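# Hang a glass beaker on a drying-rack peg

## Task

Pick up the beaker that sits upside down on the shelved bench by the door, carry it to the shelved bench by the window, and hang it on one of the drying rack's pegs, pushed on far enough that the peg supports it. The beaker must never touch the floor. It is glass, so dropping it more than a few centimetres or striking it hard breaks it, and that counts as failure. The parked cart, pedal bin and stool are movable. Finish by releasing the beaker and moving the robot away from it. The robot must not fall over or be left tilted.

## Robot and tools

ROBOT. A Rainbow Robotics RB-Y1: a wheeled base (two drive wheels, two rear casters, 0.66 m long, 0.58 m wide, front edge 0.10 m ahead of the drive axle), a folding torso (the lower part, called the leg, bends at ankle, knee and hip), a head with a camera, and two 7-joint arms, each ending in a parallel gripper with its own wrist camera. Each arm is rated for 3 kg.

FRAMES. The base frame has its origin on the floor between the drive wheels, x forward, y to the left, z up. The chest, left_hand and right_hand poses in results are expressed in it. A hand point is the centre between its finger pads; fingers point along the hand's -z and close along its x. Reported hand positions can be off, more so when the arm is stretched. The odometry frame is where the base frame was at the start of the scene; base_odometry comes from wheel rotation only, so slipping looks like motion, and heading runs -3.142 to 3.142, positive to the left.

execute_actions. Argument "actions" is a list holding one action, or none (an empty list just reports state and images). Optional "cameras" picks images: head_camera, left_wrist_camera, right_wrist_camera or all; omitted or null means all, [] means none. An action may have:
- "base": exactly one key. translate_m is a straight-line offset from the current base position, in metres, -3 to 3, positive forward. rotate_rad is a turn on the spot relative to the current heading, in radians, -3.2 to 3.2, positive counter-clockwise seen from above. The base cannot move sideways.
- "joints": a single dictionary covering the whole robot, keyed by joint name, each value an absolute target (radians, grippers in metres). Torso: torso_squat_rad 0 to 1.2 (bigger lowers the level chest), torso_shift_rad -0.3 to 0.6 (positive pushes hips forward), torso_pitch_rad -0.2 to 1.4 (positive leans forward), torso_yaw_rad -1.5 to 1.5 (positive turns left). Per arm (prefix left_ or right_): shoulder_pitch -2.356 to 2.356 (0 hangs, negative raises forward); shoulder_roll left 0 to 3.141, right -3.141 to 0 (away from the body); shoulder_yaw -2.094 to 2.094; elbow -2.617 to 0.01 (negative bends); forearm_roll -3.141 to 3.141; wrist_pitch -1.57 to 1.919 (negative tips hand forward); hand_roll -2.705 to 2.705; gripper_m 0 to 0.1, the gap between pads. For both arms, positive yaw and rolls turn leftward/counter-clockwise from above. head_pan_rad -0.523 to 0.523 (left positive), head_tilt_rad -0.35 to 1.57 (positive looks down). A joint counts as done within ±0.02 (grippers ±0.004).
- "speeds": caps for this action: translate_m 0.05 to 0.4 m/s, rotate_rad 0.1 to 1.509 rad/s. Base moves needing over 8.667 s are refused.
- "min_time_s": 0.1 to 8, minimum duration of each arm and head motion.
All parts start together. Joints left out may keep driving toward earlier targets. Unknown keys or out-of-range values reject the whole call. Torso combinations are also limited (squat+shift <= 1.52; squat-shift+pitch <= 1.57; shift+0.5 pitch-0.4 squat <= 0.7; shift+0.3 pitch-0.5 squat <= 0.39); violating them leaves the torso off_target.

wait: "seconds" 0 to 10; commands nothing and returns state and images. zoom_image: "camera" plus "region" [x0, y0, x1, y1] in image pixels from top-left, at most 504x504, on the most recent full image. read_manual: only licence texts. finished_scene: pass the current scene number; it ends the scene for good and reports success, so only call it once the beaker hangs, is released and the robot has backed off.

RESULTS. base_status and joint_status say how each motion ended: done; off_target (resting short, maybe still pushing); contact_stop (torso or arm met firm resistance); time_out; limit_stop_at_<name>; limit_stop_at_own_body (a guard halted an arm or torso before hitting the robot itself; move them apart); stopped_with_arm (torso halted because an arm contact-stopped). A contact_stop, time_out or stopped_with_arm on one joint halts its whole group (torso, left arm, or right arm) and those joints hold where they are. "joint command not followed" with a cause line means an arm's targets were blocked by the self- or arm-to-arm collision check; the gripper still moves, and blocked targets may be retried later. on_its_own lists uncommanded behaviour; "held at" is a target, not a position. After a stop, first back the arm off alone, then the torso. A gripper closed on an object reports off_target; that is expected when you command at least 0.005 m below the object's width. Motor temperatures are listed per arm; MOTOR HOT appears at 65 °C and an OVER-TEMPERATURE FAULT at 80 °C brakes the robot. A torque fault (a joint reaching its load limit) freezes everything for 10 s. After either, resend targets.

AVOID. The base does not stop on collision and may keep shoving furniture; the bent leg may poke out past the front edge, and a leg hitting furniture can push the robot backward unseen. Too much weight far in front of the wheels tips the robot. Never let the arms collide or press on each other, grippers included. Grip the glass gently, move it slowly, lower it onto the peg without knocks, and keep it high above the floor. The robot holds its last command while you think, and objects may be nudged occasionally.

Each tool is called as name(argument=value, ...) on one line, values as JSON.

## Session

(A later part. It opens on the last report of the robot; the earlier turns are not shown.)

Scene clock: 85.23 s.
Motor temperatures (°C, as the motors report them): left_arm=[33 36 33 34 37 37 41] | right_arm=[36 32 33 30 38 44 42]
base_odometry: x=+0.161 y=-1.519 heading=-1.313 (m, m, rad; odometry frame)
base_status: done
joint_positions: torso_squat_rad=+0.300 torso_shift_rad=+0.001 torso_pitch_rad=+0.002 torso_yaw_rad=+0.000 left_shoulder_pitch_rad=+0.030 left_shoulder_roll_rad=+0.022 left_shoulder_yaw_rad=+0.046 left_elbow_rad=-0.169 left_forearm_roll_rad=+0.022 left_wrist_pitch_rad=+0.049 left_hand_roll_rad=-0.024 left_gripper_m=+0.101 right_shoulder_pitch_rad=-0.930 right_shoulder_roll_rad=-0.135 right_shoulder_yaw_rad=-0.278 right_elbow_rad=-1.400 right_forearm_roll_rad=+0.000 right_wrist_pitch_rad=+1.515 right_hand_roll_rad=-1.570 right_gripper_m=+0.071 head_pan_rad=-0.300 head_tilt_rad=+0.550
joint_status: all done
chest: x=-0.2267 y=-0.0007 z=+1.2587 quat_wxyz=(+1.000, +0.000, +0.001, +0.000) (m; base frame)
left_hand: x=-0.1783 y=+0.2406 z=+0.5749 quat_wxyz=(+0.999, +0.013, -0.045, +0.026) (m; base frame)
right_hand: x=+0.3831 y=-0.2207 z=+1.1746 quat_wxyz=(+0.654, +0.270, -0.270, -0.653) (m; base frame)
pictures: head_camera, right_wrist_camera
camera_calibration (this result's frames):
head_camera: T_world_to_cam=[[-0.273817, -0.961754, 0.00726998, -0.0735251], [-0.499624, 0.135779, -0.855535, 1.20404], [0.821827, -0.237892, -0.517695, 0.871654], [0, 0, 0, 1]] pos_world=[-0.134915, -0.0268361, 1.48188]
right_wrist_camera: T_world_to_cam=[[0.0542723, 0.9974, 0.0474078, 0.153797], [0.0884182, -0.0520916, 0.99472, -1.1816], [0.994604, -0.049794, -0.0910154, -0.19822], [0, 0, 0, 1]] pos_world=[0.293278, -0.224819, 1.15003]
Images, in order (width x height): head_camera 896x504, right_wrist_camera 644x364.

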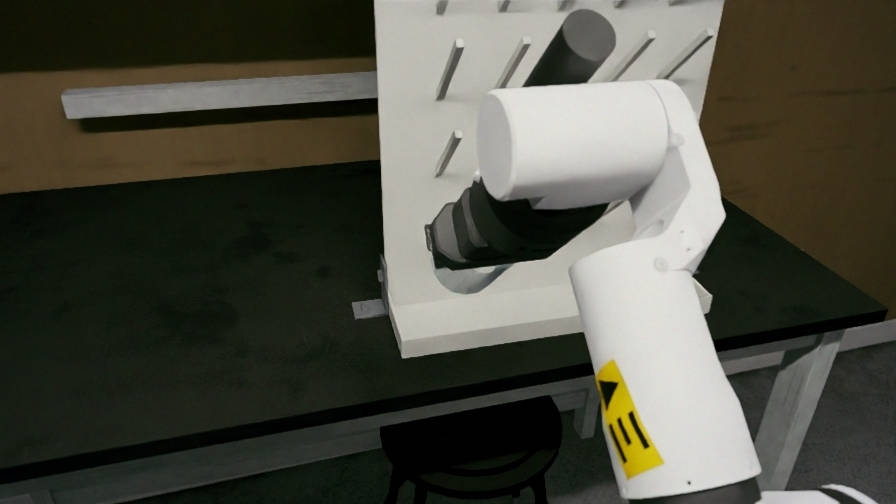

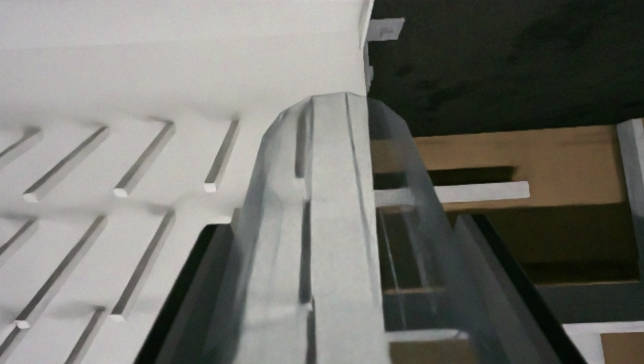

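execute_actions(actions=[{"base":{"translate_m":0.085},"speeds":{"translate_m":0.1},"joints":{"torso_yaw_rad":-0.045}}], cameras=["right_wrist_camera"])

Scene clock: 88.47 s.
Motor temperatures (°C, as the motors report them): left_arm=[33 36 33 34 37 37 41] | right_arm=[36 32 33 30 38 44 42]
base_odometry: x=+0.183 y=-1.601 heading=-1.312 (m, m, rad; odometry frame)
base_status: done
joint_positions: torso_squat_rad=+0.300 torso_shift_rad=+0.001 torso_pitch_rad=+0.002 torso_yaw_rad=-0.045 left_shoulder_pitch_rad=+0.030 left_shoulder_roll_rad=+0.022 left_shoulder_yaw_rad=+0.046 left_elbow_rad=-0.169 left_forearm_roll_rad=+0.022 left_wrist_pitch_rad=+0.049 left_hand_roll_rad=-0.024 left_gripper_m=+0.101 right_shoulder_pitch_rad=-0.930 right_shoulder_roll_rad=-0.135 right_shoulder_yaw_rad=-0.278 right_elbow_rad=-1.400 right_forearm_roll_rad=+0.000 right_wrist_pitch_rad=+1.515 right_hand_roll_rad=-1.570 right_gripper_m=+0.071 head_pan_rad=-0.300 head_tilt_rad=+0.550
joint_status: all done
chest: x=-0.2267 y=-0.0007 z=+1.2587 quat_wxyz=(+1.000, +0.000, +0.001, -0.023) (m; base frame)
left_hand: x=-0.1676 y=+0.2381 z=+0.5749 quat_wxyz=(+0.999, +0.012, -0.046, +0.004) (m; base frame)
right_hand: x=+0.3727 y=-0.2480 z=+1.1746 quat_wxyz=(+0.639, +0.264, -0.276, -0.668) (m; base frame)
pictures: right_wrist_camera
camera_calibration (this result's frames):
right_wrist_camera: T_world_to_cam=[[0.0992139, 0.99394, 0.0473221, 0.16408], [0.0860056, -0.0559443, 0.994723, -1.18216], [0.991342, -0.0946204, -0.0910349, -0.199063], [0, 0, 0, 1]] pos_world=[0.282733, -0.248057, 1.15004]
Images, in order (width x height): right_wrist_camera 644x364.

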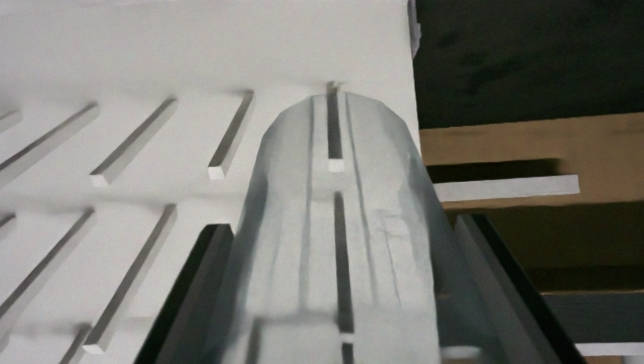

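execute_actions(actions=[{"base":{"translate_m":0.035},"speeds":{"translate_m":0.1}}], cameras=["right_wrist_camera"])

Scene clock: 90.13 s.
Motor temperatures (°C, as the motors report them): left_arm=[33 36 33 34 37 37 41] | right_arm=[36 32 33 30 38 44 42]
base_odometry: x=+0.192 y=-1.635 heading=-1.311 (m, m, rad; odometry frame)
base_status: done
joint_positions: torso_squat_rad=+0.300 torso_shift_rad=+0.001 torso_pitch_rad=+0.002 torso_yaw_rad=-0.045 left_shoulder_pitch_rad=+0.030 left_shoulder_roll_rad=+0.022 left_shoulder_yaw_rad=+0.046 left_elbow_rad=-0.169 left_forearm_roll_rad=+0.022 left_wrist_pitch_rad=+0.049 left_hand_roll_rad=-0.024 left_gripper_m=+0.101 right_shoulder_pitch_rad=-0.930 right_shoulder_roll_rad=-0.135 right_shoulder_yaw_rad=-0.278 right_elbow_rad=-1.400 right_forearm_roll_rad=+0.000 right_wrist_pitch_rad=+1.515 right_hand_roll_rad=-1.570 right_gripper_m=+0.071 head_pan_rad=-0.300 head_tilt_rad=+0.550
joint_status: not commanded
chest: x=-0.2267 y=-0.0007 z=+1.2587 quat_wxyz=(+1.000, +0.000, +0.001, -0.023) (m; base frame)
left_hand: x=-0.1676 y=+0.2381 z=+0.5749 quat_wxyz=(+0.999, +0.012, -0.046, +0.004) (m; base frame)
right_hand: x=+0.3726 y=-0.2480 z=+1.1746 quat_wxyz=(+0.639, +0.264, -0.276, -0.668) (m; base frame)
pictures: right_wrist_camera
camera_calibration (this result's frames):
right_wrist_camera: T_world_to_cam=[[0.0992124, 0.99394, 0.0473295, 0.164076], [0.0859504, -0.0559463, 0.994727, -1.18218], [0.991347, -0.0946213, -0.0909801, -0.199075], [0, 0, 0, 1]] pos_world=[0.282683, -0.248057, 1.15007]
Images, in order (width x height): right_wrist_camera 644x364.

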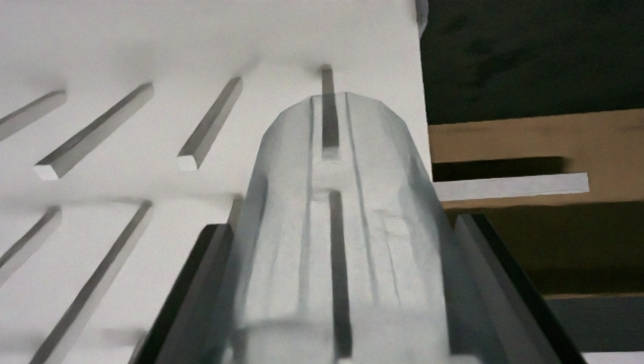

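execute_actions(actions=[{"base":{"translate_m":0.032},"speeds":{"translate_m":0.1},"joints":{"torso_squat_rad":0.41,"torso_yaw_rad":-0.052}}], cameras=["right_wrist_camera"])

execute_actions(actions=[{"base":{"translate_m":0.026},"speeds":{"translate_m":0.1},"joints":{"torso_squat_rad":0.495,"torso_yaw_rad":-0.058}}], cameras=["right_wrist_camera","head_camera"])

Scene clock: 91.90 s.
Motor temperatures (°C, as the motors report them): left_arm=[33 36 33 34 37 37 41] | right_arm=[36 32 33 30 38 44 42]
base_odometry: x=+0.200 y=-1.666 heading=-1.310 (m, m, rad; odometry frame)
base_status: done
joint_positions: torso_squat_rad=+0.410 torso_shift_rad=+0.001 torso_pitch_rad=+0.002 torso_yaw_rad=-0.052 left_shoulder_pitch_rad=+0.030 left_shoulder_roll_rad=+0.022 left_shoulder_yaw_rad=+0.046 left_elbow_rad=-0.169 left_forearm_roll_rad=+0.022 left_wrist_pitch_rad=+0.049 left_hand_roll_rad=-0.024 left_gripper_m=+0.101 right_shoulder_pitch_rad=-0.930 right_shoulder_roll_rad=-0.135 right_shoulder_yaw_rad=-0.278 right_elbow_rad=-1.400 right_forearm_roll_rad=+0.000 right_wrist_pitch_rad=+1.515 right_hand_roll_rad=-1.570 right_gripper_m=+0.071 head_pan_rad=-0.300 head_tilt_rad=+0.550
joint_status: all done
chest: x=-0.2269 y=-0.0007 z=+1.2319 quat_wxyz=(+1.000, +0.000, +0.001, -0.026) (m; base frame)
left_hand: x=-0.1659 y=+0.2377 z=+0.5482 quat_wxyz=(+0.999, +0.012, -0.046, +0.001) (m; base frame)
right_hand: x=+0.3708 y=-0.2521 z=+1.1480 quat_wxyz=(+0.636, +0.263, -0.277, -0.670) (m; base frame)
pictures: right_wrist_camera
camera_calibration (this result's frames):
right_wrist_camera: T_world_to_cam=[[0.10602, 0.993237, 0.0473352, 0.166875], [0.0854075, -0.0565235, 0.994741, -1.1557], [0.990689, -0.10142, -0.0908225, -0.201743], [0, 0, 0, 1]] pos_world=[0.280878, -0.251531, 1.1234]
Images, in order (width x height): right_wrist_camera 644x364.

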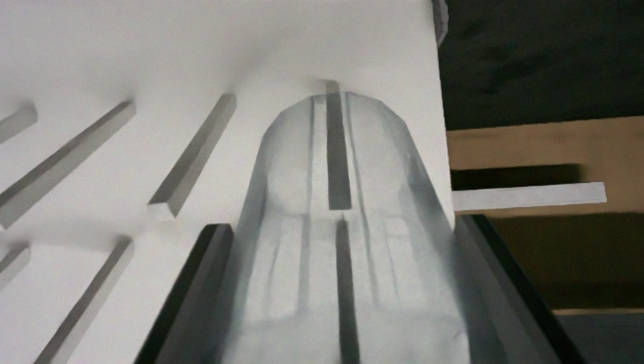

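Scene clock: 92.93 s.
Motor temperatures (°C, as the motors report them): left_arm=[33 36 33 34 37 37 41] | right_arm=[36 32 33 30 38 44 42]
base_odometry: x=+0.207 y=-1.691 heading=-1.309 (m, m, rad; odometry frame)
base_status: done
joint_positions: torso_squat_rad=+0.495 torso_shift_rad=+0.001 torso_pitch_rad=+0.002 torso_yaw_rad=-0.058 left_shoulder_pitch_rad=+0.030 left_shoulder_roll_rad=+0.022 left_shoulder_yaw_rad=+0.046 left_elbow_rad=-0.169 left_forearm_roll_rad=+0.022 left_wrist_pitch_rad=+0.049 left_hand_roll_rad=-0.024 left_gripper_m=+0.101 right_shoulder_pitch_rad=-0.930 right_shoulder_roll_rad=-0.135 right_shoulder_yaw_rad=-0.278 right_elbow_rad=-1.400 right_forearm_roll_rad=+0.000 right_wrist_pitch_rad=+1.515 right_hand_roll_rad=-1.570 right_gripper_m=+0.071 head_pan_rad=-0.300 head_tilt_rad=+0.550
joint_status: all done
chest: x=-0.2269 y=-0.0007 z=+1.2059 quat_wxyz=(+1.000, +0.000, +0.001, -0.029) (m; base frame)
left_hand: x=-0.1645 y=+0.2373 z=+0.5222 quat_wxyz=(+0.999, +0.012, -0.046, -0.002) (m; base frame)
right_hand: x=+0.3693 y=-0.2557 z=+1.1220 quat_wxyz=(+0.634, +0.262, -0.278, -0.672) (m; base frame)
pictures: head_camera, right_wrist_camera
camera_calibration (this result's frames):
head_camera: T_world_to_cam=[[-0.328962, -0.944315, 0.00731562, -0.0857062], [-0.490824, 0.164355, -0.855616, 1.16094], [0.806769, -0.285056, -0.517559, 0.840858], [0, 0, 0, 1]] pos_world=[-0.136756, -0.0320481, 1.42914]
right_wrist_camera: T_world_to_cam=[[0.111969, 0.992584, 0.0473276, 0.169452], [0.0850553, -0.0570252, 0.994743, -1.12991], [0.990065, -0.107355, -0.0908096, -0.204237], [0, 0, 0, 1]] pos_world=[0.27934, -0.254555, 1.0974]
Images, in order (width x height): head_camera 896x504, right_wrist_camera 644x364.

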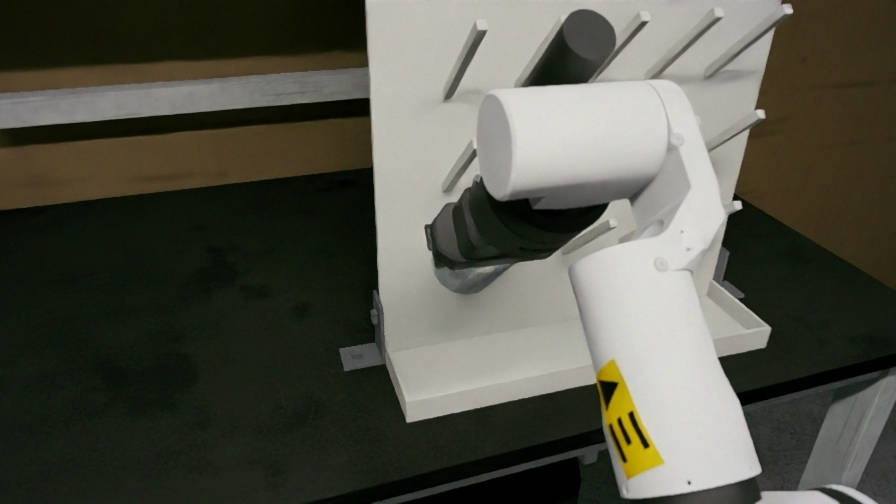

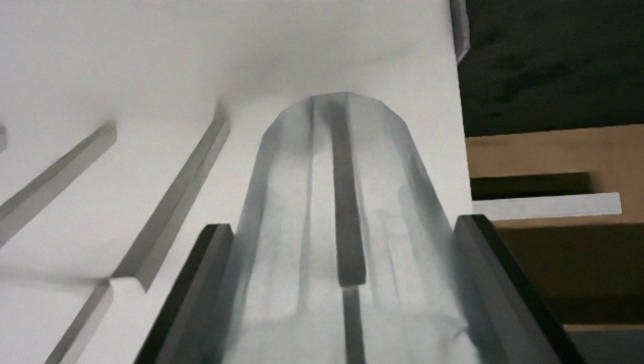

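execute_actions(actions=[{"base":{"translate_m":0.008},"speeds":{"translate_m":0.05},"joints":{"torso_squat_rad":0.553}}], cameras=["right_wrist_camera"])

execute_actions(actions=[{"joints":{"right_gripper_m":0.088}}], cameras=["right_wrist_camera"])

Scene clock: 94.27 s.
Motor temperatures (°C, as the motors report them): left_arm=[33 36 33 34 37 37 41] | right_arm=[36 32 33 30 38 44 42]
base_odometry: x=+0.209 y=-1.699 heading=-1.308 (m, m, rad; odometry frame)
base_status: done
joint_positions: torso_squat_rad=+0.553 torso_shift_rad=+0.001 torso_pitch_rad=+0.001 torso_yaw_rad=-0.058 left_shoulder_pitch_rad=+0.030 left_shoulder_roll_rad=+0.022 left_shoulder_yaw_rad=+0.046 left_elbow_rad=-0.169 left_forearm_roll_rad=+0.022 left_wrist_pitch_rad=+0.049 left_hand_roll_rad=-0.024 left_gripper_m=+0.101 right_shoulder_pitch_rad=-0.930 right_shoulder_roll_rad=-0.135 right_shoulder_yaw_rad=-0.278 right_elbow_rad=-1.400 right_forearm_roll_rad=+0.000 right_wrist_pitch_rad=+1.515 right_hand_roll_rad=-1.570 right_gripper_m=+0.071 head_pan_rad=-0.300 head_tilt_rad=+0.550
joint_status: all done
chest: x=-0.2270 y=-0.0006 z=+1.1856 quat_wxyz=(+1.000, +0.000, +0.001, -0.029) (m; base frame)
left_hand: x=-0.1645 y=+0.2373 z=+0.5019 quat_wxyz=(+0.999, +0.012, -0.046, -0.002) (m; base frame)
right_hand: x=+0.3692 y=-0.2557 z=+1.1017 quat_wxyz=(+0.634, +0.262, -0.278, -0.672) (m; base frame)
pictures: right_wrist_camera
camera_calibration (this result's frames):
right_wrist_camera: T_world_to_cam=[[0.111965, 0.992584, 0.0473414, 0.170395], [0.0849045, -0.0570224, 0.994756, -1.10973], [0.990078, -0.107358, -0.0906594, -0.206171], [0, 0, 0, 1]] pos_world=[0.279269, -0.254545, 1.07715]
Images, in order (width x height): right_wrist_camera 644x364.

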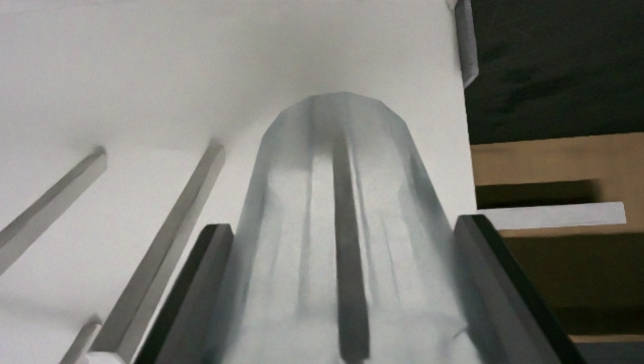

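Scene clock: 95.03 s.
Motor temperatures (°C, as the motors report them): left_arm=[33 36 33 34 37 37 41] | right_arm=[36 32 33 30 38 44 42]
base_odometry: x=+0.209 y=-1.699 heading=-1.308 (m, m, rad; odometry frame)
base_status: not commanded
joint_positions: torso_squat_rad=+0.553 torso_shift_rad=+0.001 torso_pitch_rad=+0.001 torso_yaw_rad=-0.058 left_shoulder_pitch_rad=+0.030 left_shoulder_roll_rad=+0.022 left_shoulder_yaw_rad=+0.046 left_elbow_rad=-0.169 left_forearm_roll_rad=+0.022 left_wrist_pitch_rad=+0.049 left_hand_roll_rad=-0.024 left_gripper_m=+0.101 right_shoulder_pitch_rad=-0.930 right_shoulder_roll_rad=-0.135 right_shoulder_yaw_rad=-0.278 right_elbow_rad=-1.400 right_forearm_roll_rad=+0.000 right_wrist_pitch_rad=+1.515 right_hand_roll_rad=-1.570 right_gripper_m=+0.088 head_pan_rad=-0.300 head_tilt_rad=+0.550
joint_status: all done
chest: x=-0.2270 y=-0.0006 z=+1.1856 quat_wxyz=(+1.000, +0.000, +0.001, -0.029) (m; base frame)
left_hand: x=-0.1645 y=+0.2373 z=+0.5019 quat_wxyz=(+0.999, +0.012, -0.046, -0.002) (m; base frame)
right_hand: x=+0.3692 y=-0.2557 z=+1.1017 quat_wxyz=(+0.634, +0.262, -0.278, -0.672) (m; base frame)
pictures: right_wrist_camera
camera_calibration (this result's frames):
right_wrist_camera: T_world_to_cam=[[0.111966, 0.992584, 0.047343, 0.170392], [0.0849045, -0.057024, 0.994756, -1.10973], [0.990078, -0.10736, -0.0906596, -0.206171], [0, 0, 0, 1]] pos_world=[0.279269, -0.254545, 1.07715]
Images, in order (width x height): right_wrist_camera 644x364.

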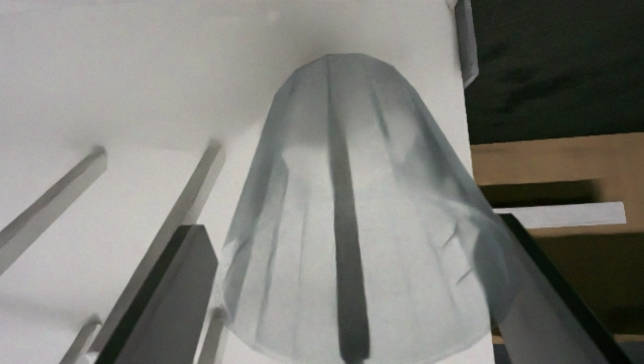

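execute_actions(actions=[{"joints":{"right_gripper_m":0.1,"torso_yaw_rad":-0.048}}], cameras=["right_wrist_camera"])

execute_actions(actions=[{"base":{"translate_m":-0.4},"joints":{"torso_squat_rad":0.47}}], cameras=["right_wrist_camera","head_camera"])

Scene clock: 96.20 s.
Motor temperatures (°C, as the motors report them): left_arm=[33 36 33 34 37 37 41] | right_arm=[36 32 33 30 38 44 42]
base_odometry: x=+0.209 y=-1.699 heading=-1.308 (m, m, rad; odometry frame)
base_status: not commanded
joint_positions: torso_squat_rad=+0.553 torso_shift_rad=+0.001 torso_pitch_rad=+0.001 torso_yaw_rad=-0.048 left_shoulder_pitch_rad=+0.030 left_shoulder_roll_rad=+0.022 left_shoulder_yaw_rad=+0.046 left_elbow_rad=-0.169 left_forearm_roll_rad=+0.022 left_wrist_pitch_rad=+0.049 left_hand_roll_rad=-0.024 left_gripper_m=+0.101 right_shoulder_pitch_rad=-0.930 right_shoulder_roll_rad=-0.135 right_shoulder_yaw_rad=-0.278 right_elbow_rad=-1.400 right_forearm_roll_rad=+0.000 right_wrist_pitch_rad=+1.515 right_hand_roll_rad=-1.570 right_gripper_m=+0.100 head_pan_rad=-0.300 head_tilt_rad=+0.550
joint_status: all done
chest: x=-0.2270 y=-0.0006 z=+1.1856 quat_wxyz=(+1.000, +0.000, +0.001, -0.024) (m; base frame)
left_hand: x=-0.1669 y=+0.2379 z=+0.5019 quat_wxyz=(+0.999, +0.012, -0.046, +0.003) (m; base frame)
right_hand: x=+0.3717 y=-0.2497 z=+1.1018 quat_wxyz=(+0.638, +0.264, -0.276, -0.669) (m; base frame)
pictures: right_wrist_camera
camera_calibration (this result's frames):
right_wrist_camera: T_world_to_cam=[[0.102141, 0.993641, 0.0473865, 0.168105], [0.0854299, -0.0562215, 0.994757, -1.10962], [0.991095, -0.0975573, -0.0906292, -0.205967], [0, 0, 0, 1]] pos_world=[0.281757, -0.249514, 1.07717]
Images, in order (width x height): right_wrist_camera 644x364.

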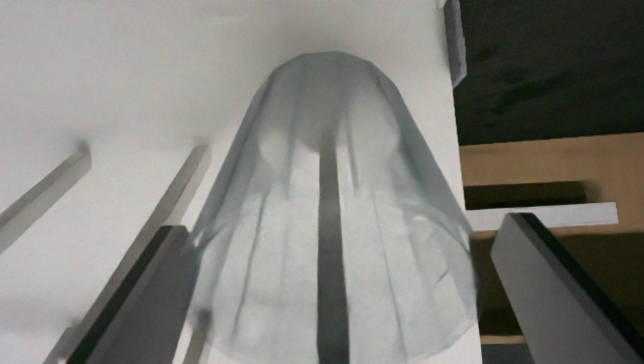

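Scene clock: 99.07 s.
Motor temperatures (°C, as the motors report them): left_arm=[33 36 33 34 37 37 41] | right_arm=[36 32 33 30 38 44 42]
base_odometry: x=+0.105 y=-1.313 heading=-1.307 (m, m, rad; odometry frame)
base_status: done
joint_positions: torso_squat_rad=+0.470 torso_shift_rad=+0.001 torso_pitch_rad=+0.002 torso_yaw_rad=-0.048 left_shoulder_pitch_rad=+0.030 left_shoulder_roll_rad=+0.022 left_shoulder_yaw_rad=+0.046 left_elbow_rad=-0.169 left_forearm_roll_rad=+0.022 left_wrist_pitch_rad=+0.049 left_hand_roll_rad=-0.024 left_gripper_m=+0.101 right_shoulder_pitch_rad=-0.930 right_shoulder_roll_rad=-0.135 right_shoulder_yaw_rad=-0.278 right_elbow_rad=-1.400 right_forearm_roll_rad=+0.000 right_wrist_pitch_rad=+1.515 right_hand_roll_rad=-1.570 right_gripper_m=+0.100 head_pan_rad=-0.300 head_tilt_rad=+0.550
joint_status: all done
chest: x=-0.2269 y=-0.0007 z=+1.2140 quat_wxyz=(+1.000, +0.000, +0.001, -0.024) (m; base frame)
left_hand: x=-0.1670 y=+0.2379 z=+0.5303 quat_wxyz=(+0.999, +0.012, -0.046, +0.003) (m; base frame)
right_hand: x=+0.3718 y=-0.2497 z=+1.1302 quat_wxyz=(+0.638, +0.264, -0.276, -0.669) (m; base frame)
pictures: head_camera, right_wrist_camera
camera_calibration (this result's frames):
head_camera: T_world_to_cam=[[-0.319623, -0.947516, 0.00731105, -0.083643], [-0.492449, 0.159515, -0.855599, 1.16749], [0.809528, -0.27707, -0.517588, 0.845719], [0, 0, 0, 1]] pos_world=[-0.136439, -0.0311615, 1.43725]
right_wrist_camera: T_world_to_cam=[[0.102111, 0.993644, 0.0473754, 0.166775], [0.0853545, -0.0562002, 0.994764, -1.13789], [0.991104, -0.097533, -0.0905507, -0.20358], [0, 0, 0, 1]] pos_world=[0.281864, -0.249521, 1.1056]
Images, in order (width x height): head_camera 896x504, right_wrist_camera 644x364.

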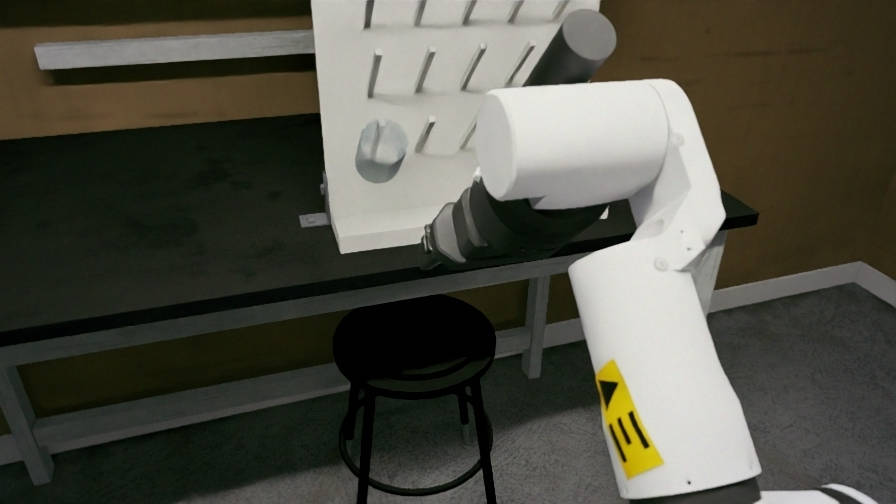

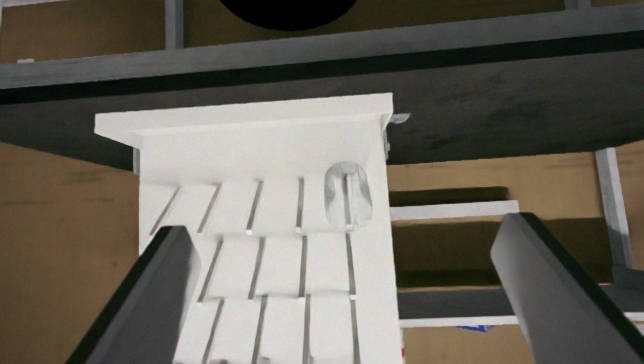

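finished_scene(scene=1)

The scene is finished: the task was done.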